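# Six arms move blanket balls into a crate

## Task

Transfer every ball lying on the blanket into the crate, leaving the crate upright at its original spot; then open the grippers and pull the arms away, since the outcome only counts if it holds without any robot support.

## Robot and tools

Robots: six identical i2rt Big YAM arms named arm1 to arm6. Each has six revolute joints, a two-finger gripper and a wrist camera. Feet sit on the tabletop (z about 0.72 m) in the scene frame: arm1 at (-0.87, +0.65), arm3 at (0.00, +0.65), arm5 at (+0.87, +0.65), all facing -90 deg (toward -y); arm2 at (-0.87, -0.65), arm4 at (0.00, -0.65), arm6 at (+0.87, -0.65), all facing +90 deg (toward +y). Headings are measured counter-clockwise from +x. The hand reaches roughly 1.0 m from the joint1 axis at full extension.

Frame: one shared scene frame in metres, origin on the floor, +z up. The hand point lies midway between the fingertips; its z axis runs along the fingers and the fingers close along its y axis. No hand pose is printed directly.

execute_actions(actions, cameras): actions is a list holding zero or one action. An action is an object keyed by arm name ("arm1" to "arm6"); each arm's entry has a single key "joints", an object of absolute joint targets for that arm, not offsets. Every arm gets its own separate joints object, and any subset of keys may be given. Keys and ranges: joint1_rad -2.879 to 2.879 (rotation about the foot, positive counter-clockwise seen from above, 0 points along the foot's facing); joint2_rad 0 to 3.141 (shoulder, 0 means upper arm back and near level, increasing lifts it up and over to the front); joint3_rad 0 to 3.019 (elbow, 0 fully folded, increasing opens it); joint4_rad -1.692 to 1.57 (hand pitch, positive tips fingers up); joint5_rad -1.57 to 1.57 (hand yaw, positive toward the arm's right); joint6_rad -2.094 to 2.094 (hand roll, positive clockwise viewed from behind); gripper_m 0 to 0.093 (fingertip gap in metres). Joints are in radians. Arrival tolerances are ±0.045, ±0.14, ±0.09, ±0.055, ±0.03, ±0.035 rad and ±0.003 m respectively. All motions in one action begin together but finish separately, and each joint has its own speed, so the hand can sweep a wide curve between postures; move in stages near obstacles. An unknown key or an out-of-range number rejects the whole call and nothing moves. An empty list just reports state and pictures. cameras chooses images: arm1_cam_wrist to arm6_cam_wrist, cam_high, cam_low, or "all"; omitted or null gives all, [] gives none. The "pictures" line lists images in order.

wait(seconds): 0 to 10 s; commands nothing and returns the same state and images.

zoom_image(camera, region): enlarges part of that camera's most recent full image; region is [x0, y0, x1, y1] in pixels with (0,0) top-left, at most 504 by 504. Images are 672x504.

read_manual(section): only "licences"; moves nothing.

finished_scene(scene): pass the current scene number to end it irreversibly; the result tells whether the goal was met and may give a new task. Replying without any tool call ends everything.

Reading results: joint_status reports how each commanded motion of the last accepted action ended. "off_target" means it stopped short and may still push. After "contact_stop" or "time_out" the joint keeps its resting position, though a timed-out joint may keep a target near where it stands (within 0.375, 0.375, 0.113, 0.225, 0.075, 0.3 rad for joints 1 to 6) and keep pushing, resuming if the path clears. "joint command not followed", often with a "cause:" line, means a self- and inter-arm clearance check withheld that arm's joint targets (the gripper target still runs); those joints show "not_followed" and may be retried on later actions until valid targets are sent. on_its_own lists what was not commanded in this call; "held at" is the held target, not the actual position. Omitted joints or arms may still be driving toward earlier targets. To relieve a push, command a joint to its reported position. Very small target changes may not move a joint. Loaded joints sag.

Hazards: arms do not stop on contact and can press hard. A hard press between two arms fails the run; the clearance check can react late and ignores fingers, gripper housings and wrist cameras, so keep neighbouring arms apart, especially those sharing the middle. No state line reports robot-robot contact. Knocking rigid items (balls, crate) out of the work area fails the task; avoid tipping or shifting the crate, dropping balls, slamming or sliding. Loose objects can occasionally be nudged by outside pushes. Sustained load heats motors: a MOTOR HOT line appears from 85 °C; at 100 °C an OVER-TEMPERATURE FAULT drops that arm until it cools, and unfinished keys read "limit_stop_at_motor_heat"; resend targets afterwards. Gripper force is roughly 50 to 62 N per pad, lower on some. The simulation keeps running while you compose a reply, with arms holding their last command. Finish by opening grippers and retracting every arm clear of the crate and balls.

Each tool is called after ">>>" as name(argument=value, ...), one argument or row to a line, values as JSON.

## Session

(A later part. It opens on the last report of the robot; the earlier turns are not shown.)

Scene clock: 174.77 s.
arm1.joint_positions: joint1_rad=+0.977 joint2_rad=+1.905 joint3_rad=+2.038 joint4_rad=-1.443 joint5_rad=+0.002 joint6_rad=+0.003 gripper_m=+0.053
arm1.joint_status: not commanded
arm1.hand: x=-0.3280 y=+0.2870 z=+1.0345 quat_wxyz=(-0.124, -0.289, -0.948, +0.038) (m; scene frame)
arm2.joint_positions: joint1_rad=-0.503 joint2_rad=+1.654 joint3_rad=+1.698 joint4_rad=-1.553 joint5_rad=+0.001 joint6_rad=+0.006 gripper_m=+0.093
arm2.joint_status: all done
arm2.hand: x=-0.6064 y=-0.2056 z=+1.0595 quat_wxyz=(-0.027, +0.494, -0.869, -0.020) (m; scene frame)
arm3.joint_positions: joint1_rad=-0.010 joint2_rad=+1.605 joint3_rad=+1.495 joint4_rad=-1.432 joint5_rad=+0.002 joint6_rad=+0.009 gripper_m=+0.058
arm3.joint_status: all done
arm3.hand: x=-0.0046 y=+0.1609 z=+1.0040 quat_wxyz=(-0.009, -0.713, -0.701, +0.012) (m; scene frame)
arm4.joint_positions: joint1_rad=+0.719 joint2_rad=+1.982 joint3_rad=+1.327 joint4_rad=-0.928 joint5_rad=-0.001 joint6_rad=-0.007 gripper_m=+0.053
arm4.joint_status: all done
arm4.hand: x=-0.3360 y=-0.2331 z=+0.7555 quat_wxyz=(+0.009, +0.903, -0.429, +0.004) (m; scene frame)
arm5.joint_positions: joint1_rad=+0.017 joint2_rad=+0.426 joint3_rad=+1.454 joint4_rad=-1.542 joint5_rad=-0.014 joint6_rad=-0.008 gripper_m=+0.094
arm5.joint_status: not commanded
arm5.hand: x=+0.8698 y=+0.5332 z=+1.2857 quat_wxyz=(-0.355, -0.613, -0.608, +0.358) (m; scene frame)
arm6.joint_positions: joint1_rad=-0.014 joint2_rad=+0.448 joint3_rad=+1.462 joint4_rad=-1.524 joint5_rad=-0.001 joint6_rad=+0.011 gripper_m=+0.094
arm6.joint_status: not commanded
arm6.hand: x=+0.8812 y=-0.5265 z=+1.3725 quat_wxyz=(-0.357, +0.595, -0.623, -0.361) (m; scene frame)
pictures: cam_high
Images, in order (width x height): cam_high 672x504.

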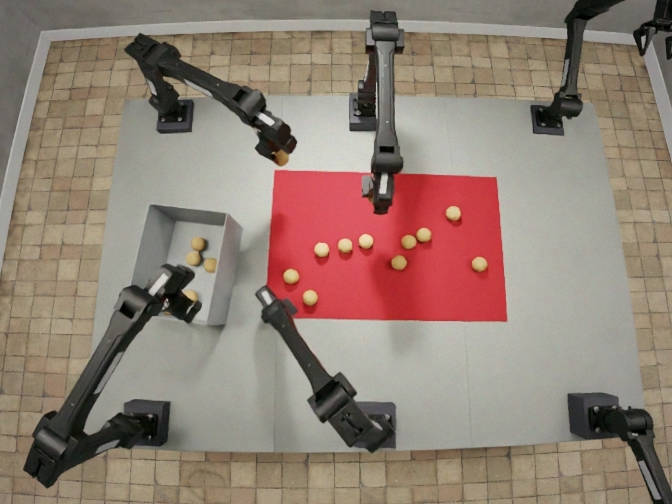

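>>> execute_actions(
  actions=[
    {"arm2":{"joints":{"joint1_rad":-0.65}},"arm1":{"joints":{"joint1_rad":0.155}},"arm4":{"joints":{"gripper_m":0.093}},"arm3":{"joints":{"joint1_rad":-0.4}}},
  ],
  cameras=["arm1_cam_wrist"],
)

>>> execute_actions(
  actions=[
    {"arm1":{"joints":{"joint2_rad":2.13,"joint3_rad":1.79,"joint4_rad":-1.19}},"arm4":{"joints":{"joint2_rad":1.6,"joint3_rad":1.5,"joint4_rad":-1.45}},"arm3":{"joints":{"joint1_rad":-0.722}}},
  ],
  cameras=["arm1_cam_wrist"],
)

Scene clock: 177.47 s.
arm1.joint_positions: joint1_rad=+0.158 joint2_rad=+1.905 joint3_rad=+2.038 joint4_rad=-1.443 joint5_rad=+0.002 joint6_rad=+0.003 gripper_m=+0.053
arm1.joint_status: all done
arm1.hand: x=-0.7650 y=+0.0062 z=+1.0346 quat_wxyz=(-0.099, -0.643, -0.755, +0.085) (m; scene frame)
arm2.joint_positions: joint1_rad=-0.658 joint2_rad=+1.654 joint3_rad=+1.698 joint4_rad=-1.553 joint5_rad=+0.001 joint6_rad=+0.006 gripper_m=+0.093
arm2.joint_status: all done
arm2.hand: x=-0.5406 y=-0.2514 z=+1.0587 quat_wxyz=(-0.028, +0.426, -0.904, -0.018) (m; scene frame)
arm3.joint_positions: joint1_rad=-0.409 joint2_rad=+1.605 joint3_rad=+1.495 joint4_rad=-1.432 joint5_rad=+0.002 joint6_rad=+0.009 gripper_m=+0.058
arm3.joint_status: all done
arm3.hand: x=-0.1943 y=+0.2012 z=+1.0042 quat_wxyz=(-0.007, -0.838, -0.546, +0.013) (m; scene frame)
arm4.joint_positions: joint1_rad=+0.719 joint2_rad=+1.982 joint3_rad=+1.327 joint4_rad=-0.928 joint5_rad=-0.001 joint6_rad=-0.007 gripper_m=+0.093
arm4.joint_status: all done
arm4.hand: x=-0.3360 y=-0.2331 z=+0.7555 quat_wxyz=(+0.009, +0.903, -0.429, +0.004) (m; scene frame)
arm5.joint_positions: joint1_rad=+0.017 joint2_rad=+0.426 joint3_rad=+1.454 joint4_rad=-1.542 joint5_rad=-0.014 joint6_rad=-0.008 gripper_m=+0.094
arm5.joint_status: not commanded
arm5.hand: x=+0.8698 y=+0.5332 z=+1.2857 quat_wxyz=(-0.355, -0.613, -0.608, +0.358) (m; scene frame)
arm6.joint_positions: joint1_rad=-0.014 joint2_rad=+0.448 joint3_rad=+1.462 joint4_rad=-1.524 joint5_rad=-0.001 joint6_rad=+0.011 gripper_m=+0.094
arm6.joint_status: not commanded
arm6.hand: x=+0.8812 y=-0.5265 z=+1.3725 quat_wxyz=(-0.357, +0.595, -0.623, -0.361) (m; scene frame)
pictures: arm1_cam_wrist
Images, in order (width x height): arm1_cam_wrist 672x504.

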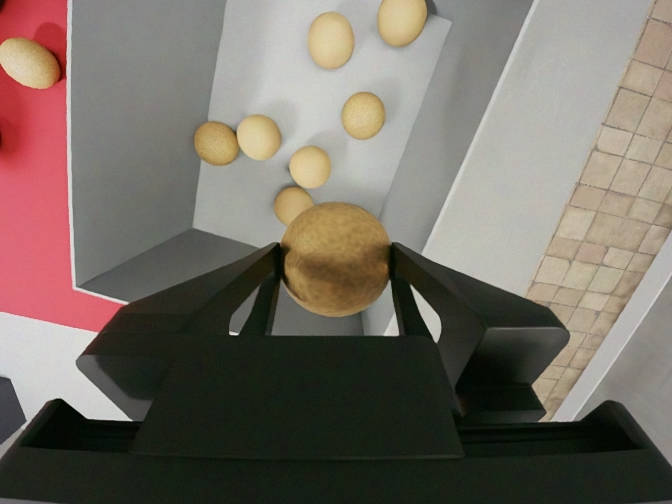

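Scene clock: 178.83 s.
arm1.joint_positions: joint1_rad=+0.158 joint2_rad=+2.122 joint3_rad=+1.785 joint4_rad=-1.196 joint5_rad=+0.000 joint6_rad=+0.003 gripper_m=+0.054
arm1.joint_status: all done
arm1.hand: x=-0.7656 y=+0.0107 z=+0.8012 quat_wxyz=(-0.014, -0.648, -0.761, +0.012) (m; scene frame)
arm2.joint_positions: joint1_rad=-0.658 joint2_rad=+1.654 joint3_rad=+1.698 joint4_rad=-1.553 joint5_rad=+0.001 joint6_rad=+0.006 gripper_m=+0.093
arm2.joint_status: not commanded
arm2.hand: x=-0.5406 y=-0.2514 z=+1.0587 quat_wxyz=(-0.028, +0.426, -0.904, -0.018) (m; scene frame)
arm3.joint_positions: joint1_rad=-0.730 joint2_rad=+1.605 joint3_rad=+1.495 joint4_rad=-1.432 joint5_rad=+0.002 joint6_rad=+0.009 gripper_m=+0.058
arm3.joint_status: all done
arm3.hand: x=-0.3261 y=+0.2856 z=+1.0043 quat_wxyz=(-0.005, -0.914, -0.405, +0.014) (m; scene frame)
arm4.joint_positions: joint1_rad=+0.719 joint2_rad=+1.579 joint3_rad=+1.489 joint4_rad=-1.432 joint5_rad=-0.001 joint6_rad=-0.007 gripper_m=+0.093
arm4.joint_status: all done
arm4.hand: x=-0.3027 y=-0.2695 z=+1.0127 quat_wxyz=(-0.004, +0.903, -0.429, -0.023) (m; scene frame)
arm5.joint_positions: joint1_rad=+0.017 joint2_rad=+0.426 joint3_rad=+1.454 joint4_rad=-1.542 joint5_rad=-0.014 joint6_rad=-0.008 gripper_m=+0.094
arm5.joint_status: not commanded
arm5.hand: x=+0.8698 y=+0.5332 z=+1.2857 quat_wxyz=(-0.355, -0.613, -0.608, +0.358) (m; scene frame)
arm6.joint_positions: joint1_rad=-0.014 joint2_rad=+0.448 joint3_rad=+1.462 joint4_rad=-1.524 joint5_rad=-0.001 joint6_rad=+0.011 gripper_m=+0.094
arm6.joint_status: not commanded
arm6.hand: x=+0.8812 y=-0.5265 z=+1.3725 quat_wxyz=(-0.357, +0.595, -0.623, -0.361) (m; scene frame)
pictures: arm1_cam_wrist
Images, in order (width x height): arm1_cam_wrist 672x504.

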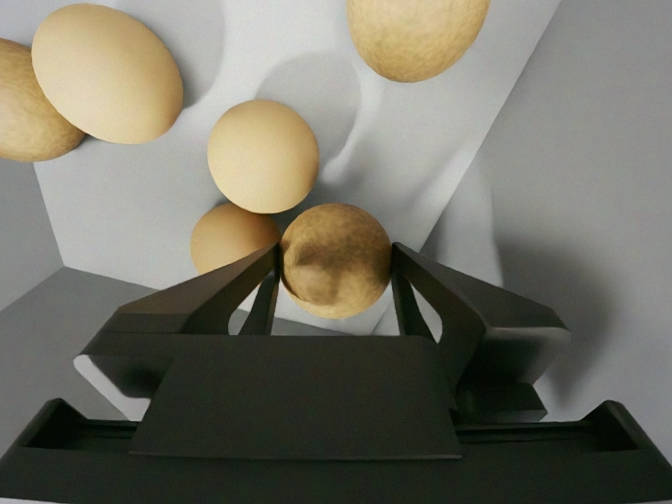

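>>> execute_actions(
  actions=[
    {"arm1":{"joints":{"gripper_m":0.075}},"arm4":{"joints":{"joint1_rad":-0.61}},"arm3":{"joints":{"joint2_rad":1.875,"joint3_rad":1.16,"joint4_rad":-0.85}},"arm2":{"joints":{"joint1_rad":-0.85}}},
  ],
  cameras=[],
)

>>> execute_actions(
  actions=[
    {"arm1":{"joints":{"joint2_rad":1.89,"joint3_rad":2.05,"joint4_rad":-1.45}},"arm4":{"joints":{"joint2_rad":2.4,"joint3_rad":2.5,"joint4_rad":-1.62}},"arm3":{"joints":{"gripper_m":0.093}},"arm2":{"joints":{"joint2_rad":2.126,"joint3_rad":1.96,"joint4_rad":-1.36}}},
  ],
  cameras=["arm2_cam_wrist","arm4_cam_wrist","cam_high"],
)

Scene clock: 181.77 s.
arm1.joint_positions: joint1_rad=+0.158 joint2_rad=+2.122 joint3_rad=+1.785 joint4_rad=-1.196 joint5_rad=+0.000 joint6_rad=+0.003 gripper_m=+0.075
arm1.joint_status: all done
arm1.hand: x=-0.7656 y=+0.0107 z=+0.8012 quat_wxyz=(-0.014, -0.648, -0.761, +0.012) (m; scene frame)
arm2.joint_positions: joint1_rad=-0.856 joint2_rad=+1.654 joint3_rad=+1.698 joint4_rad=-1.553 joint5_rad=+0.001 joint6_rad=+0.006 gripper_m=+0.093
arm2.joint_status: all done
arm2.hand: x=-0.4679 y=-0.3240 z=+1.0577 quat_wxyz=(-0.028, +0.334, -0.942, -0.015) (m; scene frame)
arm3.joint_positions: joint1_rad=-0.730 joint2_rad=+1.866 joint3_rad=+1.165 joint4_rad=-0.869 joint5_rad=+0.002 joint6_rad=+0.009 gripper_m=+0.058
arm3.joint_status: all done
arm3.hand: x=-0.3259 y=+0.2857 z=+0.7661 quat_wxyz=(+0.001, -0.914, -0.405, +0.001) (m; scene frame)
arm4.joint_positions: joint1_rad=-0.612 joint2_rad=+1.581 joint3_rad=+1.489 joint4_rad=-1.432 joint5_rad=+0.000 joint6_rad=-0.007 gripper_m=+0.093
arm4.joint_status: all done
arm4.hand: x=+0.2970 y=-0.2625 z=+1.0079 quat_wxyz=(-0.016, +0.446, -0.895, -0.007) (m; scene frame)
arm5.joint_positions: joint1_rad=+0.017 joint2_rad=+0.426 joint3_rad=+1.454 joint4_rad=-1.542 joint5_rad=-0.014 joint6_rad=-0.008 gripper_m=+0.094
arm5.joint_status: not commanded
arm5.hand: x=+0.8698 y=+0.5332 z=+1.2857 quat_wxyz=(-0.355, -0.613, -0.608, +0.358) (m; scene frame)
arm6.joint_positions: joint1_rad=-0.014 joint2_rad=+0.448 joint3_rad=+1.462 joint4_rad=-1.524 joint5_rad=-0.001 joint6_rad=+0.011 gripper_m=+0.094
arm6.joint_status: not commanded
arm6.hand: x=+0.8812 y=-0.5265 z=+1.3725 quat_wxyz=(-0.357, +0.595, -0.623, -0.361) (m; scene frame)
pictures: none
No camera images: the call's "cameras" was empty. Leave "cameras" out to get every camera's image.

Scene clock: 183.77 s.
arm1.joint_positions: joint1_rad=+0.158 joint2_rad=+1.903 joint3_rad=+2.044 joint4_rad=-1.442 joint5_rad=+0.000 joint6_rad=+0.003 gripper_m=+0.075
arm1.joint_status: all done
arm1.hand: x=-0.7647 y=+0.0054 z=+1.0386 quat_wxyz=(-0.102, -0.643, -0.754, +0.087) (m; scene frame)
arm2.joint_positions: joint1_rad=-0.856 joint2_rad=+2.121 joint3_rad=+1.930 joint4_rad=-1.365 joint5_rad=+0.001 joint6_rad=+0.006 gripper_m=+0.093
arm2.joint_status: all done
arm2.hand: x=-0.3618 y=-0.2346 z=+0.8835 quat_wxyz=(-0.006, +0.334, -0.942, -0.007) (m; scene frame)
arm3.joint_positions: joint1_rad=-0.730 joint2_rad=+1.866 joint3_rad=+1.165 joint4_rad=-0.869 joint5_rad=+0.002 joint6_rad=+0.009 gripper_m=+0.093
arm3.joint_status: all done
arm3.hand: x=-0.3259 y=+0.2857 z=+0.7661 quat_wxyz=(+0.001, -0.914, -0.405, +0.001) (m; scene frame)
arm4.joint_positions: joint1_rad=-0.612 joint2_rad=+2.392 joint3_rad=+2.463 joint4_rad=-1.606 joint5_rad=+0.000 joint6_rad=-0.007 gripper_m=+0.093
arm4.joint_status: all done
arm4.hand: x=+0.4480 y=-0.0655 z=+0.8966 quat_wxyz=(-0.011, +0.446, -0.895, -0.004) (m; scene frame)
arm5.joint_positions: joint1_rad=+0.017 joint2_rad=+0.426 joint3_rad=+1.454 joint4_rad=-1.542 joint5_rad=-0.014 joint6_rad=-0.008 gripper_m=+0.094
arm5.joint_status: not commanded
arm5.hand: x=+0.8698 y=+0.5332 z=+1.2857 quat_wxyz=(-0.355, -0.613, -0.608, +0.358) (m; scene frame)
arm6.joint_positions: joint1_rad=-0.014 joint2_rad=+0.448 joint3_rad=+1.462 joint4_rad=-1.524 joint5_rad=-0.001 joint6_rad=+0.011 gripper_m=+0.094
arm6.joint_status: not commanded
arm6.hand: x=+0.8812 y=-0.5265 z=+1.3725 quat_wxyz=(-0.357, +0.595, -0.623, -0.361) (m; scene frame)
pictures: arm2_cam_wrist, arm4_cam_wrist, cam_high
Images, in order (width x height): arm2_cam_wrist 672x504, arm4_cam_wrist 672x504, cam_high 672x504.

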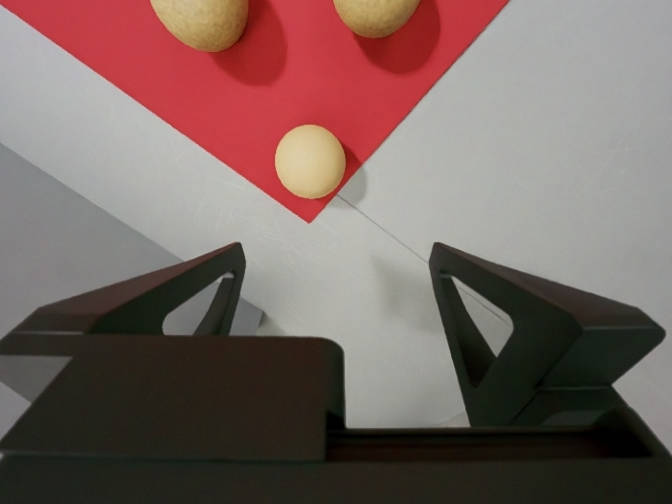

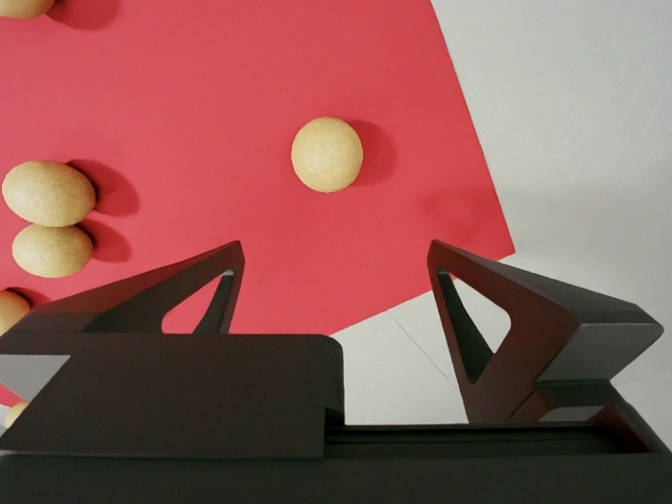

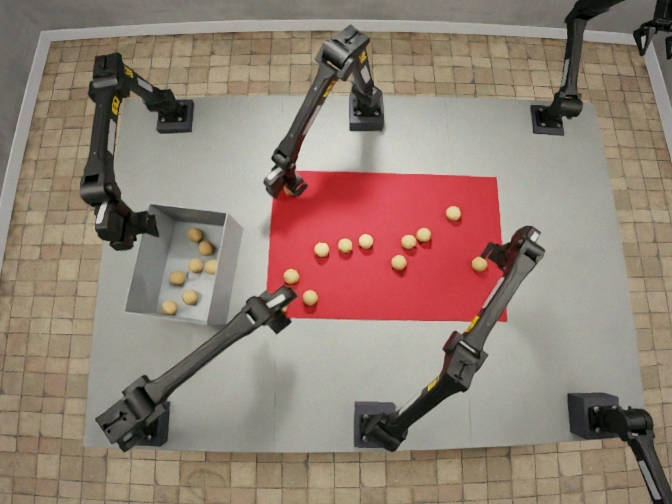

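>>> execute_actions(
  actions=[
    {"arm1":{"joints":{"joint1_rad":0.6,"gripper_m":0.093}},"arm4":{"joints":{"joint2_rad":2.46,"joint3_rad":2.225,"joint4_rad":-1.32}},"arm3":{"joints":{"joint2_rad":1.6,"joint3_rad":1.5,"joint4_rad":-1.45}},"arm2":{"joints":{"joint1_rad":-0.825,"joint2_rad":2.25,"joint3_rad":1.85,"joint4_rad":-1.17}}},
  ],
  cameras=["arm2_cam_wrist","arm4_cam_wrist"],
)

Scene clock: 186.67 s.
arm1.joint_positions: joint1_rad=+0.592 joint2_rad=+1.903 joint3_rad=+2.044 joint4_rad=-1.442 joint5_rad=-0.001 joint6_rad=+0.003 gripper_m=+0.093
arm1.joint_status: all done
arm1.hand: x=-0.5033 y=+0.1095 z=+1.0386 quat_wxyz=(-0.119, -0.465, -0.875, +0.062) (m; scene frame)
arm2.joint_positions: joint1_rad=-0.828 joint2_rad=+2.253 joint3_rad=+1.833 joint4_rad=-1.181 joint5_rad=+0.001 joint6_rad=+0.006 gripper_m=+0.093
arm2.joint_status: all done
arm2.hand: x=-0.3757 y=-0.2206 z=+0.7644 quat_wxyz=(+0.015, +0.347, -0.938, +0.001) (m; scene frame)
arm3.joint_positions: joint1_rad=-0.730 joint2_rad=+1.601 joint3_rad=+1.496 joint4_rad=-1.432 joint5_rad=+0.002 joint6_rad=+0.009 gripper_m=+0.093
arm3.joint_status: all done
arm3.hand: x=-0.3261 y=+0.2854 z=+1.0072 quat_wxyz=(-0.007, -0.914, -0.405, +0.017) (m; scene frame)
arm4.joint_positions: joint1_rad=-0.612 joint2_rad=+2.446 joint3_rad=+2.220 joint4_rad=-1.337 joint5_rad=+0.000 joint6_rad=-0.007 gripper_m=+0.093
arm4.joint_status: all done
arm4.hand: x=+0.4443 y=-0.0707 z=+0.7665 quat_wxyz=(+0.002, +0.446, -0.895, +0.002) (m; scene frame)
arm5.joint_positions: joint1_rad=+0.017 joint2_rad=+0.426 joint3_rad=+1.454 joint4_rad=-1.542 joint5_rad=-0.014 joint6_rad=-0.008 gripper_m=+0.094
arm5.joint_status: not commanded
arm5.hand: x=+0.8698 y=+0.5332 z=+1.2857 quat_wxyz=(-0.355, -0.613, -0.608, +0.358) (m; scene frame)
arm6.joint_positions: joint1_rad=-0.014 joint2_rad=+0.448 joint3_rad=+1.462 joint4_rad=-1.524 joint5_rad=-0.001 joint6_rad=+0.011 gripper_m=+0.094
arm6.joint_status: not commanded
arm6.hand: x=+0.8812 y=-0.5265 z=+1.3725 quat_wxyz=(-0.357, +0.595, -0.623, -0.361) (m; scene frame)
pictures: arm2_cam_wrist, arm4_cam_wrist
Images, in order (width x height): arm2_cam_wrist 672x504, arm4_cam_wrist 672x504.

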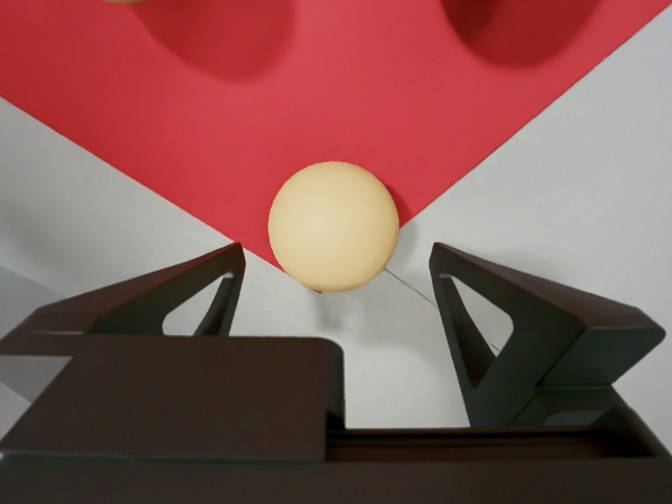

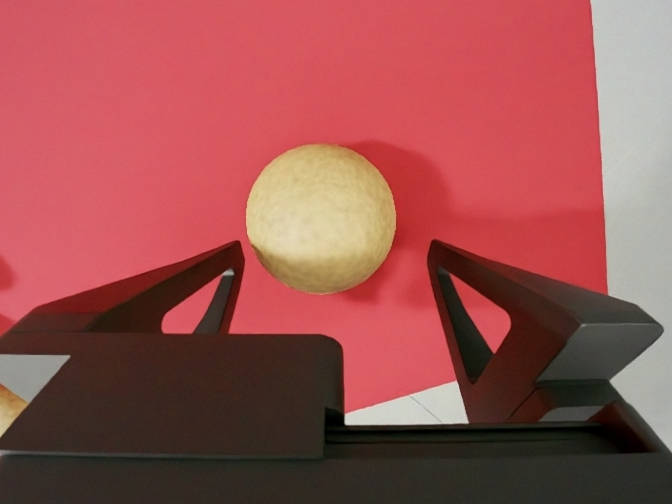

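>>> execute_actions(
  actions=[
    {"arm4":{"joints":{"gripper_m":0.04}},"arm2":{"joints":{"gripper_m":0.04}},"arm3":{"joints":{"joint1_rad":0.63}}},
  ],
  cameras=[],
)

>>> execute_actions(
  actions=[
    {"arm4":{"joints":{"joint2_rad":2.0,"joint3_rad":2.05,"joint4_rad":-1.5}},"arm2":{"joints":{"joint2_rad":1.87,"joint3_rad":2.05,"joint4_rad":-1.45}},"arm3":{"joints":{"joint2_rad":1.95,"joint3_rad":1.75,"joint4_rad":-1.36}},"arm1":{"joints":{"joint1_rad":0.98}}},
  ],
  cameras=["arm3_cam_wrist","cam_high"],
)

Scene clock: 188.97 s.
arm1.joint_positions: joint1_rad=+0.592 joint2_rad=+1.903 joint3_rad=+2.044 joint4_rad=-1.442 joint5_rad=-0.001 joint6_rad=+0.003 gripper_m=+0.093
arm1.joint_status: not commanded
arm1.hand: x=-0.5033 y=+0.1095 z=+1.0386 quat_wxyz=(-0.119, -0.465, -0.875, +0.062) (m; scene frame)
arm2.joint_positions: joint1_rad=-0.828 joint2_rad=+2.253 joint3_rad=+1.833 joint4_rad=-1.181 joint5_rad=+0.001 joint6_rad=+0.006 gripper_m=+0.052
arm2.joint_status: gripper_m off_target (ended at +0.052, target +0.040)
arm2.hand: x=-0.3757 y=-0.2206 z=+0.7644 quat_wxyz=(+0.015, +0.348, -0.938, +0.001) (m; scene frame)
arm3.joint_positions: joint1_rad=+0.633 joint2_rad=+1.601 joint3_rad=+1.496 joint4_rad=-1.432 joint5_rad=-0.001 joint6_rad=+0.009 gripper_m=+0.093
arm3.joint_status: all done
arm3.hand: x=+0.2904 y=+0.2559 z=+1.0064 quat_wxyz=(-0.016, -0.455, -0.890, +0.008) (m; scene frame)
arm4.joint_positions: joint1_rad=-0.612 joint2_rad=+2.446 joint3_rad=+2.220 joint4_rad=-1.336 joint5_rad=+0.000 joint6_rad=-0.007 gripper_m=+0.040
arm4.joint_status: all done
arm4.hand: x=+0.4444 y=-0.0705 z=+0.7665 quat_wxyz=(+0.001, +0.446, -0.895, +0.001) (m; scene frame)
arm5.joint_positions: joint1_rad=+0.017 joint2_rad=+0.426 joint3_rad=+1.454 joint4_rad=-1.542 joint5_rad=-0.014 joint6_rad=-0.008 gripper_m=+0.094
arm5.joint_status: not commanded
arm5.hand: x=+0.8698 y=+0.5332 z=+1.2857 quat_wxyz=(-0.355, -0.613, -0.608, +0.358) (m; scene frame)
arm6.joint_positions: joint1_rad=-0.014 joint2_rad=+0.448 joint3_rad=+1.462 joint4_rad=-1.524 joint5_rad=-0.001 joint6_rad=+0.011 gripper_m=+0.094
arm6.joint_status: not commanded
arm6.hand: x=+0.8812 y=-0.5265 z=+1.3725 quat_wxyz=(-0.357, +0.595, -0.623, -0.361) (m; scene frame)
pictures: none
No camera images: the call's "cameras" was empty. Leave "cameras" out to get every camera's image.

Scene clock: 190.77 s.
arm1.joint_positions: joint1_rad=+0.972 joint2_rad=+1.903 joint3_rad=+2.044 joint4_rad=-1.442 joint5_rad=-0.001 joint6_rad=+0.003 gripper_m=+0.093
arm1.joint_status: all done
arm1.hand: x=-0.3290 y=+0.2840 z=+1.0386 quat_wxyz=(-0.129, -0.292, -0.947, +0.039) (m; scene frame)
arm2.joint_positions: joint1_rad=-0.828 joint2_rad=+1.877 joint3_rad=+2.036 joint4_rad=-1.442 joint5_rad=+0.001 joint6_rad=+0.006 gripper_m=+0.052
arm2.joint_status: all done
arm2.hand: x=-0.3794 y=-0.2279 z=+1.0799 quat_wxyz=(-0.133, +0.343, -0.928, -0.055) (m; scene frame)
arm3.joint_positions: joint1_rad=+0.633 joint2_rad=+1.952 joint3_rad=+1.710 joint4_rad=-1.371 joint5_rad=-0.001 joint6_rad=+0.009 gripper_m=+0.093
arm3.joint_status: all done
arm3.hand: x=+0.3477 y=+0.1778 z=+0.9042 quat_wxyz=(+0.019, -0.455, -0.890, -0.009) (m; scene frame)
arm4.joint_positions: joint1_rad=-0.612 joint2_rad=+1.973 joint3_rad=+2.046 joint4_rad=-1.484 joint5_rad=+0.000 joint6_rad=-0.007 gripper_m=+0.040
arm4.joint_status: all done
arm4.hand: x=+0.3987 y=-0.1297 z=+1.0149 quat_wxyz=(-0.066, +0.444, -0.893, -0.032) (m; scene frame)
arm5.joint_positions: joint1_rad=+0.017 joint2_rad=+0.426 joint3_rad=+1.454 joint4_rad=-1.542 joint5_rad=-0.014 joint6_rad=-0.008 gripper_m=+0.094
arm5.joint_status: not commanded
arm5.hand: x=+0.8698 y=+0.5332 z=+1.2857 quat_wxyz=(-0.355, -0.613, -0.608, +0.358) (m; scene frame)
arm6.joint_positions: joint1_rad=-0.014 joint2_rad=+0.448 joint3_rad=+1.462 joint4_rad=-1.524 joint5_rad=-0.001 joint6_rad=+0.011 gripper_m=+0.094
arm6.joint_status: not commanded
arm6.hand: x=+0.8812 y=-0.5265 z=+1.3725 quat_wxyz=(-0.357, +0.595, -0.623, -0.361) (m; scene frame)
pictures: arm3_cam_wrist, cam_high
Images, in order (width x height): arm3_cam_wrist 672x504, cam_high 672x504.

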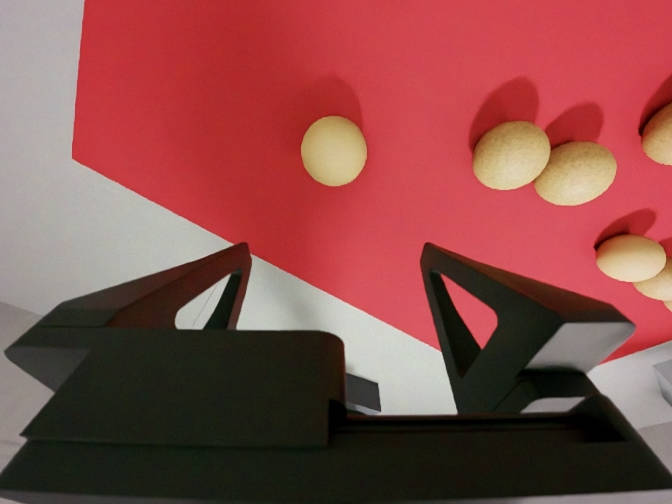

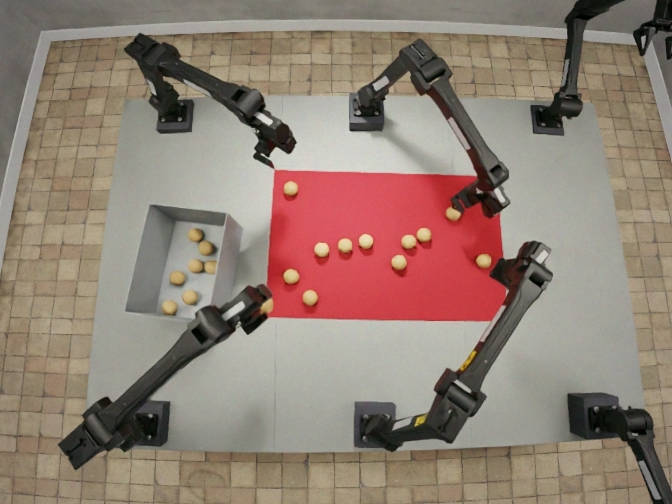

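>>> execute_actions(
  actions=[
    {"arm4":{"joints":{"joint1_rad":-0.15,"gripper_m":0.093}},"arm2":{"joints":{"joint1_rad":-0.3}},"arm3":{"joints":{"joint2_rad":2.13,"joint3_rad":1.595,"joint4_rad":-1.03}},"arm1":{"joints":{"joint2_rad":2.22,"joint3_rad":1.84,"joint4_rad":-1.17}}},
  ],
  cameras=["arm3_cam_wrist","arm1_cam_wrist","arm2_cam_wrist","arm4_cam_wrist"],
)

Scene clock: 193.10 s.
arm1.joint_positions: joint1_rad=+0.977 joint2_rad=+2.208 joint3_rad=+1.839 joint4_rad=-1.178 joint5_rad=+0.002 joint6_rad=+0.003 gripper_m=+0.093
arm1.joint_status: all done
arm1.hand: x=-0.3189 y=+0.2801 z=+0.7660 quat_wxyz=(-0.011, -0.292, -0.956, +0.005) (m; scene frame)
arm2.joint_positions: joint1_rad=-0.304 joint2_rad=+1.877 joint3_rad=+2.036 joint4_rad=-1.442 joint5_rad=-0.002 joint6_rad=+0.006 gripper_m=+0.052
arm2.joint_status: all done
arm2.hand: x=-0.6581 y=-0.0400 z=+1.0830 quat_wxyz=(-0.116, +0.572, -0.807, -0.089) (m; scene frame)
arm3.joint_positions: joint1_rad=+0.634 joint2_rad=+2.122 joint3_rad=+1.590 joint4_rad=-1.048 joint5_rad=+0.002 joint6_rad=+0.009 gripper_m=+0.093
arm3.joint_status: all done
arm3.hand: x=+0.3586 y=+0.1629 z=+0.7627 quat_wxyz=(+0.005, -0.455, -0.891, -0.001) (m; scene frame)
arm4.joint_positions: joint1_rad=-0.158 joint2_rad=+1.973 joint3_rad=+2.046 joint4_rad=-1.484 joint5_rad=-0.002 joint6_rad=-0.007 gripper_m=+0.093
arm4.joint_status: all done
arm4.hand: x=+0.1306 y=-0.0078 z=+1.0153 quat_wxyz=(-0.055, +0.634, -0.770, -0.049) (m; scene frame)
arm5.joint_positions: joint1_rad=+0.017 joint2_rad=+0.426 joint3_rad=+1.454 joint4_rad=-1.542 joint5_rad=-0.014 joint6_rad=-0.008 gripper_m=+0.094
arm5.joint_status: not commanded
arm5.hand: x=+0.8698 y=+0.5332 z=+1.2857 quat_wxyz=(-0.355, -0.613, -0.608, +0.358) (m; scene frame)
arm6.joint_positions: joint1_rad=-0.014 joint2_rad=+0.448 joint3_rad=+1.462 joint4_rad=-1.524 joint5_rad=-0.001 joint6_rad=+0.011 gripper_m=+0.094
arm6.joint_status: not commanded
arm6.hand: x=+0.8812 y=-0.5265 z=+1.3725 quat_wxyz=(-0.357, +0.595, -0.623, -0.361) (m; scene frame)
pictures: arm1_cam_wrist, arm2_cam_wrist, arm3_cam_wrist, arm4_cam_wrist
Images, in order (width x height): arm1_cam_wrist 672x504, arm2_cam_wrist 672x504, arm3_cam_wrist 672x504, arm4_cam_wrist 672x504.

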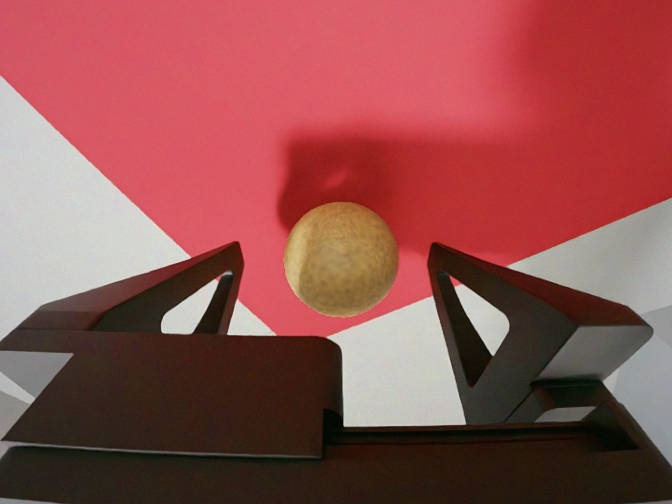

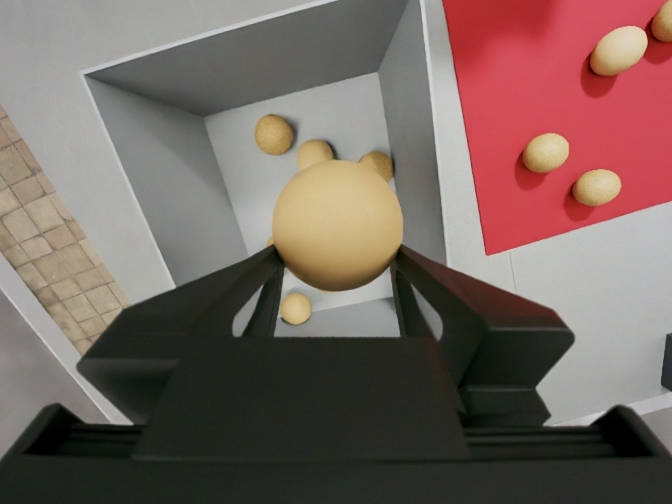

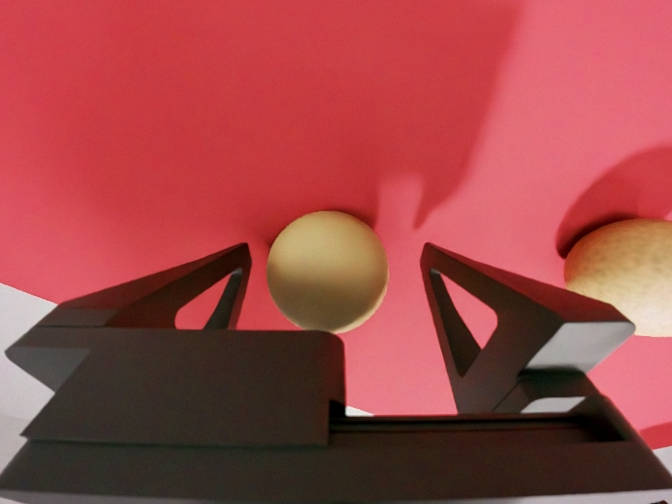

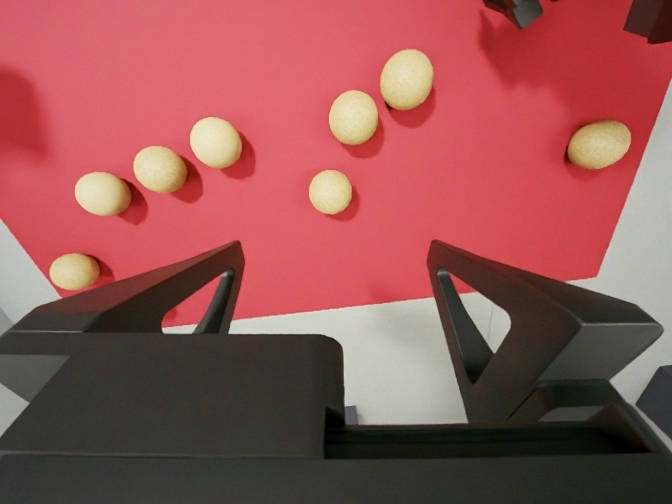

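>>> execute_actions(
  actions=[
    {"arm4":{"joints":{"joint2_rad":2.01,"joint3_rad":1.715,"joint4_rad":-1.27}},"arm2":{"joints":{"joint1_rad":-0.42,"joint2_rad":1.66,"joint3_rad":1.68,"joint4_rad":-1.56}},"arm3":{"joints":{"gripper_m":0.04}},"arm1":{"joints":{"gripper_m":0.04}}},
  ],
  cameras=["arm2_cam_wrist","arm4_cam_wrist"],
)

Scene clock: 195.47 s.
arm1.joint_positions: joint1_rad=+0.977 joint2_rad=+2.208 joint3_rad=+1.839 joint4_rad=-1.178 joint5_rad=+0.002 joint6_rad=+0.003 gripper_m=+0.053
arm1.joint_status: gripper_m off_target (ended at +0.053, target +0.040)
arm1.hand: x=-0.3188 y=+0.2802 z=+0.7660 quat_wxyz=(-0.011, -0.292, -0.956, +0.004) (m; scene frame)
arm2.joint_positions: joint1_rad=-0.427 joint2_rad=+1.659 joint3_rad=+1.676 joint4_rad=-1.554 joint5_rad=-0.001 joint6_rad=+0.006 gripper_m=+0.052
arm2.joint_status: all done
arm2.hand: x=-0.6433 y=-0.1914 z=+1.0485 quat_wxyz=(-0.014, +0.527, -0.850, -0.014) (m; scene frame)
arm3.joint_positions: joint1_rad=+0.634 joint2_rad=+2.122 joint3_rad=+1.590 joint4_rad=-1.048 joint5_rad=+0.001 joint6_rad=+0.009 gripper_m=+0.058
arm3.joint_status: gripper_m off_target (ended at +0.058, target +0.040)
arm3.hand: x=+0.3587 y=+0.1629 z=+0.7627 quat_wxyz=(+0.005, -0.454, -0.891, -0.001) (m; scene frame)
arm4.joint_positions: joint1_rad=-0.158 joint2_rad=+1.991 joint3_rad=+1.713 joint4_rad=-1.288 joint5_rad=-0.002 joint6_rad=-0.007 gripper_m=+0.093
arm4.joint_status: all done
arm4.hand: x=+0.1206 y=-0.0542 z=+0.8764 quat_wxyz=(+0.005, +0.636, -0.772, +0.000) (m; scene frame)
arm5.joint_positions: joint1_rad=+0.017 joint2_rad=+0.426 joint3_rad=+1.454 joint4_rad=-1.542 joint5_rad=-0.014 joint6_rad=-0.008 gripper_m=+0.094
arm5.joint_status: not commanded
arm5.hand: x=+0.8698 y=+0.5332 z=+1.2857 quat_wxyz=(-0.355, -0.613, -0.608, +0.358) (m; scene frame)
arm6.joint_positions: joint1_rad=-0.014 joint2_rad=+0.448 joint3_rad=+1.462 joint4_rad=-1.524 joint5_rad=-0.001 joint6_rad=+0.011 gripper_m=+0.094
arm6.joint_status: not commanded
arm6.hand: x=+0.8812 y=-0.5265 z=+1.3725 quat_wxyz=(-0.357, +0.595, -0.623, -0.361) (m; scene frame)
pictures: arm2_cam_wrist, arm4_cam_wrist
Images, in order (width x height): arm2_cam_wrist 672x504, arm4_cam_wrist 672x504.

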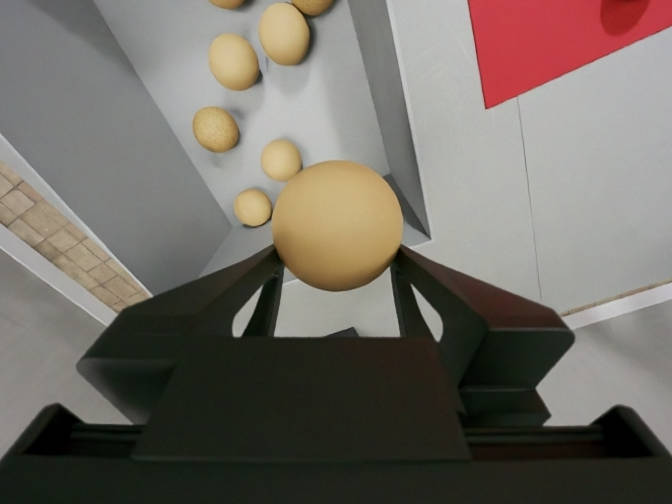

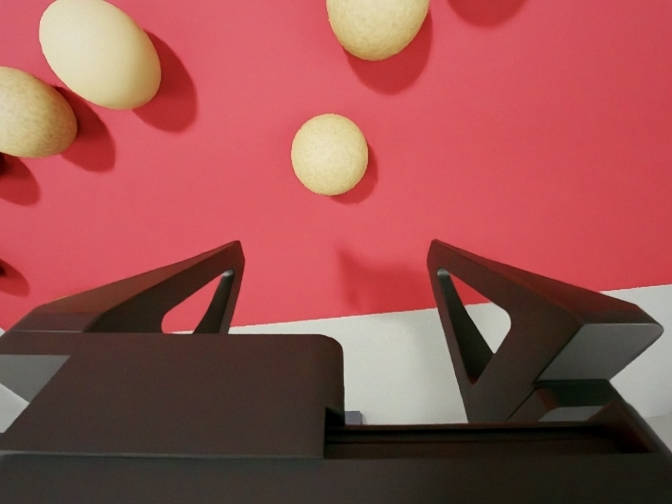

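>>> execute_actions(
  actions=[
    {"arm4":{"joints":{"joint2_rad":2.145,"joint3_rad":1.62,"joint4_rad":-1.045}},"arm2":{"joints":{"joint1_rad":-0.405,"joint2_rad":1.85,"joint3_rad":1.25,"joint4_rad":-0.95}},"arm3":{"joints":{"joint2_rad":1.6,"joint3_rad":1.5,"joint4_rad":-1.45}},"arm1":{"joints":{"joint2_rad":1.89,"joint3_rad":2.05,"joint4_rad":-1.45}}},
  ],
  cameras=["arm2_cam_wrist","arm4_cam_wrist"],
)

Scene clock: 197.77 s.
arm1.joint_positions: joint1_rad=+0.977 joint2_rad=+1.905 joint3_rad=+2.038 joint4_rad=-1.443 joint5_rad=+0.002 joint6_rad=+0.003 gripper_m=+0.053
arm1.joint_status: all done
arm1.hand: x=-0.3284 y=+0.2866 z=+1.0344 quat_wxyz=(-0.124, -0.290, -0.948, +0.038) (m; scene frame)
arm2.joint_positions: joint1_rad=-0.413 joint2_rad=+1.848 joint3_rad=+1.230 joint4_rad=-0.961 joint5_rad=-0.001 joint6_rad=+0.006 gripper_m=+0.052
arm2.joint_status: all done
arm2.hand: x=-0.6568 y=-0.1975 z=+0.7950 quat_wxyz=(+0.003, +0.534, -0.846, -0.003) (m; scene frame)
arm3.joint_positions: joint1_rad=+0.634 joint2_rad=+1.601 joint3_rad=+1.488 joint4_rad=-1.433 joint5_rad=+0.001 joint6_rad=+0.009 gripper_m=+0.058
arm3.joint_status: all done
arm3.hand: x=+0.2887 y=+0.2584 z=+1.0030 quat_wxyz=(-0.010, -0.454, -0.891, +0.007) (m; scene frame)
arm4.joint_positions: joint1_rad=-0.158 joint2_rad=+2.146 joint3_rad=+1.611 joint4_rad=-1.062 joint5_rad=-0.002 joint6_rad=-0.007 gripper_m=+0.093
arm4.joint_status: all done
arm4.hand: x=+0.1198 y=-0.0556 z=+0.7493 quat_wxyz=(+0.017, +0.636, -0.772, +0.010) (m; scene frame)
arm5.joint_positions: joint1_rad=+0.017 joint2_rad=+0.426 joint3_rad=+1.454 joint4_rad=-1.542 joint5_rad=-0.014 joint6_rad=-0.008 gripper_m=+0.094
arm5.joint_status: not commanded
arm5.hand: x=+0.8698 y=+0.5332 z=+1.2857 quat_wxyz=(-0.355, -0.613, -0.608, +0.358) (m; scene frame)
arm6.joint_positions: joint1_rad=-0.014 joint2_rad=+0.448 joint3_rad=+1.462 joint4_rad=-1.524 joint5_rad=-0.001 joint6_rad=+0.011 gripper_m=+0.094
arm6.joint_status: not commanded
arm6.hand: x=+0.8812 y=-0.5265 z=+1.3725 quat_wxyz=(-0.357, +0.595, -0.623, -0.361) (m; scene frame)
pictures: arm2_cam_wrist, arm4_cam_wrist
Images, in order (width x height): arm2_cam_wrist 672x504, arm4_cam_wrist 672x504.

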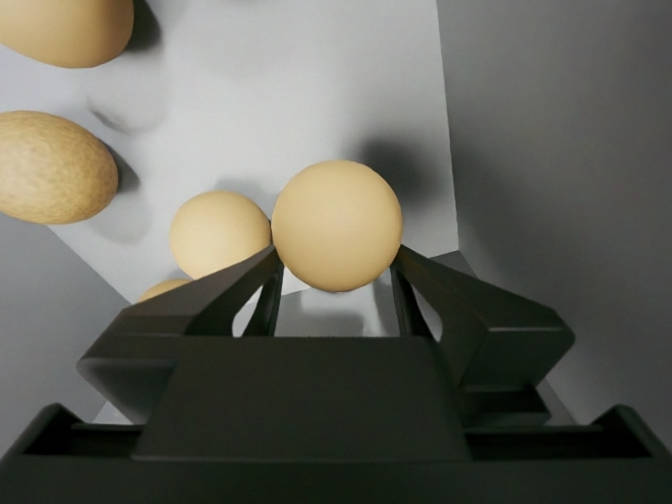

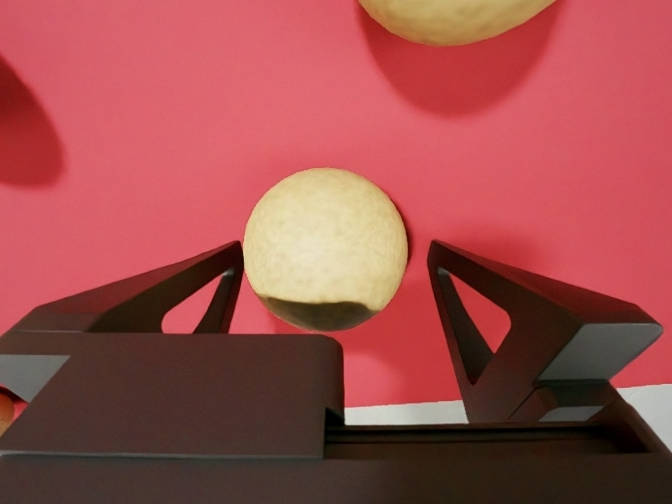

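>>> execute_actions(
  actions=[
    {"arm4":{"joints":{"joint2_rad":2.125,"joint4_rad":-1.01}},"arm2":{"joints":{"gripper_m":0.085}},"arm3":{"joints":{"joint1_rad":0.0}}},
  ],
  cameras=["arm4_cam_wrist"],
)

Scene clock: 200.30 s.
arm1.joint_positions: joint1_rad=+0.977 joint2_rad=+1.905 joint3_rad=+2.038 joint4_rad=-1.443 joint5_rad=+0.002 joint6_rad=+0.003 gripper_m=+0.053
arm1.joint_status: not commanded
arm1.hand: x=-0.3284 y=+0.2866 z=+1.0344 quat_wxyz=(-0.124, -0.290, -0.948, +0.038) (m; scene frame)
arm2.joint_positions: joint1_rad=-0.413 joint2_rad=+1.848 joint3_rad=+1.230 joint4_rad=-0.961 joint5_rad=-0.001 joint6_rad=+0.006 gripper_m=+0.085
arm2.joint_status: all done
arm2.hand: x=-0.6568 y=-0.1975 z=+0.7950 quat_wxyz=(+0.003, +0.534, -0.846, -0.003) (m; scene frame)
arm3.joint_positions: joint1_rad=-0.009 joint2_rad=+1.601 joint3_rad=+1.488 joint4_rad=-1.433 joint5_rad=+0.002 joint6_rad=+0.009 gripper_m=+0.058
arm3.joint_status: all done
arm3.hand: x=-0.0040 y=+0.1637 z=+1.0035 quat_wxyz=(-0.008, -0.713, -0.701, +0.010) (m; scene frame)
arm4.joint_positions: joint1_rad=-0.158 joint2_rad=+2.146 joint3_rad=+1.611 joint4_rad=-1.028 joint5_rad=-0.002 joint6_rad=-0.007 gripper_m=+0.093
arm4.joint_status: all done
arm4.hand: x=+0.1215 y=-0.0473 z=+0.7491 quat_wxyz=(+0.003, +0.636, -0.772, -0.001) (m; scene frame)
arm5.joint_positions: joint1_rad=+0.017 joint2_rad=+0.426 joint3_rad=+1.454 joint4_rad=-1.542 joint5_rad=-0.014 joint6_rad=-0.008 gripper_m=+0.094
arm5.joint_status: not commanded
arm5.hand: x=+0.8698 y=+0.5332 z=+1.2857 quat_wxyz=(-0.355, -0.613, -0.608, +0.358) (m; scene frame)
arm6.joint_positions: joint1_rad=-0.014 joint2_rad=+0.448 joint3_rad=+1.462 joint4_rad=-1.524 joint5_rad=-0.001 joint6_rad=+0.011 gripper_m=+0.094
arm6.joint_status: not commanded
arm6.hand: x=+0.8812 y=-0.5265 z=+1.3725 quat_wxyz=(-0.357, +0.595, -0.623, -0.361) (m; scene frame)
pictures: arm4_cam_wrist
Images, in order (width x height): arm4_cam_wrist 672x504.

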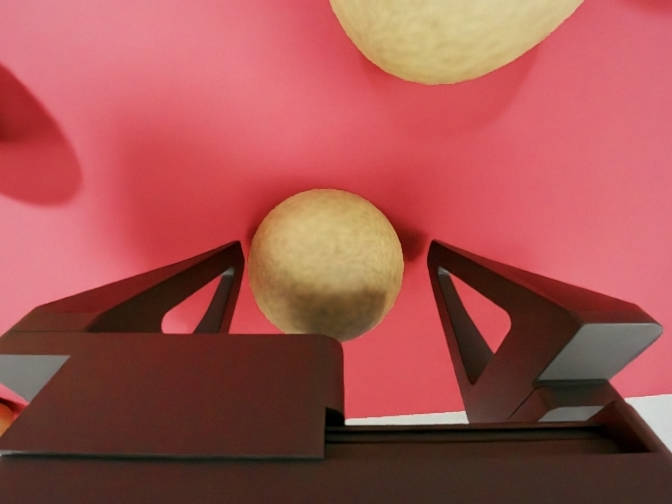

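>>> execute_actions(
  actions=[
    {"arm4":{"joints":{"gripper_m":0.04}},"arm2":{"joints":{"joint2_rad":1.66,"joint3_rad":1.7,"joint4_rad":-1.56,"gripper_m":0.093}},"arm1":{"joints":{"joint1_rad":0.55}},"arm3":{"joints":{"joint1_rad":-0.3}}},
  ],
  cameras=[],
)

>>> execute_actions(
  actions=[
    {"arm4":{"joints":{"joint2_rad":1.6,"joint3_rad":1.5,"joint4_rad":-1.45}},"arm2":{"joints":{"joint1_rad":-0.7}},"arm1":{"joints":{"joint1_rad":0.2}},"arm3":{"joints":{"joint1_rad":-0.722}}},
  ],
  cameras=["arm1_cam_wrist","cam_high"],
)

Scene clock: 202.37 s.
arm1.joint_positions: joint1_rad=+0.558 joint2_rad=+1.905 joint3_rad=+2.038 joint4_rad=-1.443 joint5_rad=+0.001 joint6_rad=+0.003 gripper_m=+0.053
arm1.joint_status: all done
arm1.hand: x=-0.5227 y=+0.0980 z=+1.0344 quat_wxyz=(-0.114, -0.480, -0.867, +0.063) (m; scene frame)
arm2.joint_positions: joint1_rad=-0.411 joint2_rad=+1.656 joint3_rad=+1.683 joint4_rad=-1.550 joint5_rad=-0.003 joint6_rad=+0.006 gripper_m=+0.093
arm2.joint_status: all done
arm2.hand: x=-0.6500 y=-0.1857 z=+1.0528 quat_wxyz=(-0.019, +0.534, -0.845, -0.019) (m; scene frame)
arm3.joint_positions: joint1_rad=-0.308 joint2_rad=+1.601 joint3_rad=+1.488 joint4_rad=-1.433 joint5_rad=+0.002 joint6_rad=+0.009 gripper_m=+0.058
arm3.joint_status: all done
arm3.hand: x=-0.1473 y=+0.1866 z=+1.0037 quat_wxyz=(-0.007, -0.809, -0.587, +0.011) (m; scene frame)
arm4.joint_positions: joint1_rad=-0.158 joint2_rad=+2.146 joint3_rad=+1.611 joint4_rad=-1.028 joint5_rad=-0.001 joint6_rad=-0.006 gripper_m=+0.056
arm4.joint_status: gripper_m off_target (ended at +0.056, target +0.040)
arm4.hand: x=+0.1215 y=-0.0473 z=+0.7491 quat_wxyz=(+0.003, +0.636, -0.772, -0.001) (m; scene frame)
arm5.joint_positions: joint1_rad=+0.017 joint2_rad=+0.426 joint3_rad=+1.454 joint4_rad=-1.542 joint5_rad=-0.014 joint6_rad=-0.008 gripper_m=+0.094
arm5.joint_status: not commanded
arm5.hand: x=+0.8698 y=+0.5332 z=+1.2857 quat_wxyz=(-0.355, -0.613, -0.608, +0.358) (m; scene frame)
arm6.joint_positions: joint1_rad=-0.014 joint2_rad=+0.448 joint3_rad=+1.462 joint4_rad=-1.524 joint5_rad=-0.001 joint6_rad=+0.011 gripper_m=+0.094
arm6.joint_status: not commanded
arm6.hand: x=+0.8812 y=-0.5265 z=+1.3725 quat_wxyz=(-0.357, +0.595, -0.623, -0.361) (m; scene frame)
pictures: none
No camera images: the call's "cameras" was empty. Leave "cameras" out to get every camera's image.

Scene clock: 203.87 s.
arm1.joint_positions: joint1_rad=+0.208 joint2_rad=+1.905 joint3_rad=+2.038 joint4_rad=-1.443 joint5_rad=+0.001 joint6_rad=+0.003 gripper_m=+0.053
arm1.joint_status: all done
arm1.hand: x=-0.7332 y=+0.0123 z=+1.0344 quat_wxyz=(-0.101, -0.624, -0.770, +0.082) (m; scene frame)
arm2.joint_positions: joint1_rad=-0.704 joint2_rad=+1.656 joint3_rad=+1.683 joint4_rad=-1.550 joint5_rad=+0.000 joint6_rad=+0.006 gripper_m=+0.093
arm2.joint_status: all done
arm2.hand: x=-0.5241 y=-0.2691 z=+1.0514 quat_wxyz=(-0.021, +0.405, -0.914, -0.015) (m; scene frame)
arm3.joint_positions: joint1_rad=-0.731 joint2_rad=+1.601 joint3_rad=+1.488 joint4_rad=-1.433 joint5_rad=+0.002 joint6_rad=+0.009 gripper_m=+0.058
arm3.joint_status: all done
arm3.hand: x=-0.3246 y=+0.2881 z=+1.0038 quat_wxyz=(-0.004, -0.915, -0.404, +0.012) (m; scene frame)
arm4.joint_positions: joint1_rad=-0.158 joint2_rad=+1.576 joint3_rad=+1.488 joint4_rad=-1.435 joint5_rad=-0.001 joint6_rad=-0.006 gripper_m=+0.056
arm4.joint_status: all done
arm4.hand: x=+0.0973 y=-0.1731 z=+1.0097 quat_wxyz=(-0.012, +0.636, -0.772, -0.014) (m; scene frame)
arm5.joint_positions: joint1_rad=+0.017 joint2_rad=+0.426 joint3_rad=+1.454 joint4_rad=-1.542 joint5_rad=-0.014 joint6_rad=-0.008 gripper_m=+0.094
arm5.joint_status: not commanded
arm5.hand: x=+0.8698 y=+0.5332 z=+1.2857 quat_wxyz=(-0.355, -0.613, -0.608, +0.358) (m; scene frame)
arm6.joint_positions: joint1_rad=-0.014 joint2_rad=+0.448 joint3_rad=+1.462 joint4_rad=-1.524 joint5_rad=-0.001 joint6_rad=+0.011 gripper_m=+0.094
arm6.joint_status: not commanded
arm6.hand: x=+0.8812 y=-0.5265 z=+1.3725 quat_wxyz=(-0.357, +0.595, -0.623, -0.361) (m; scene frame)
pictures: arm1_cam_wrist, cam_high
Images, in order (width x height): arm1_cam_wrist 672x504, cam_high 672x504.

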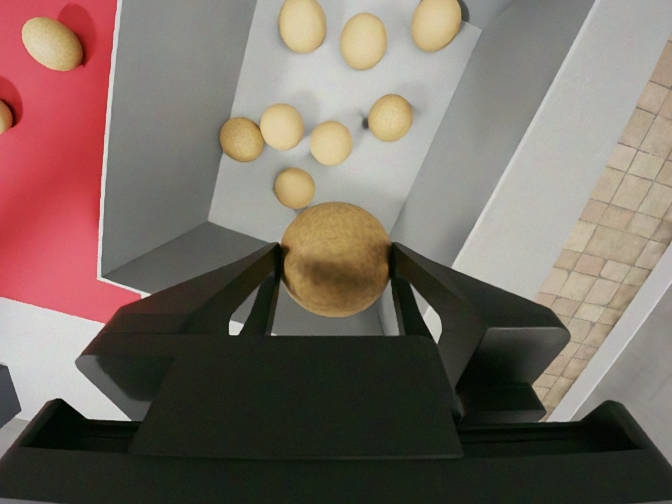

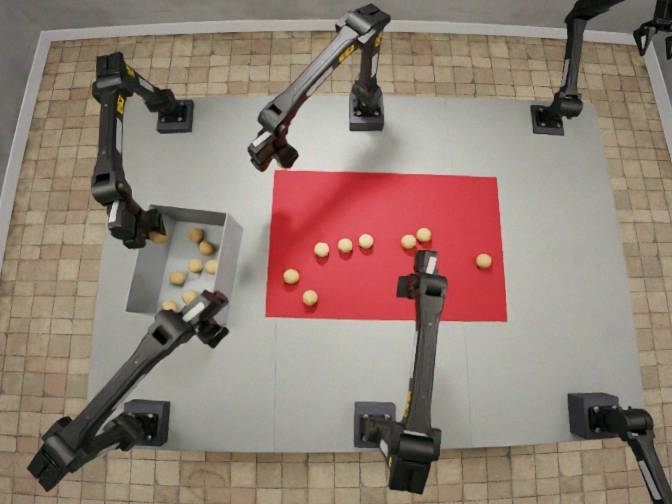

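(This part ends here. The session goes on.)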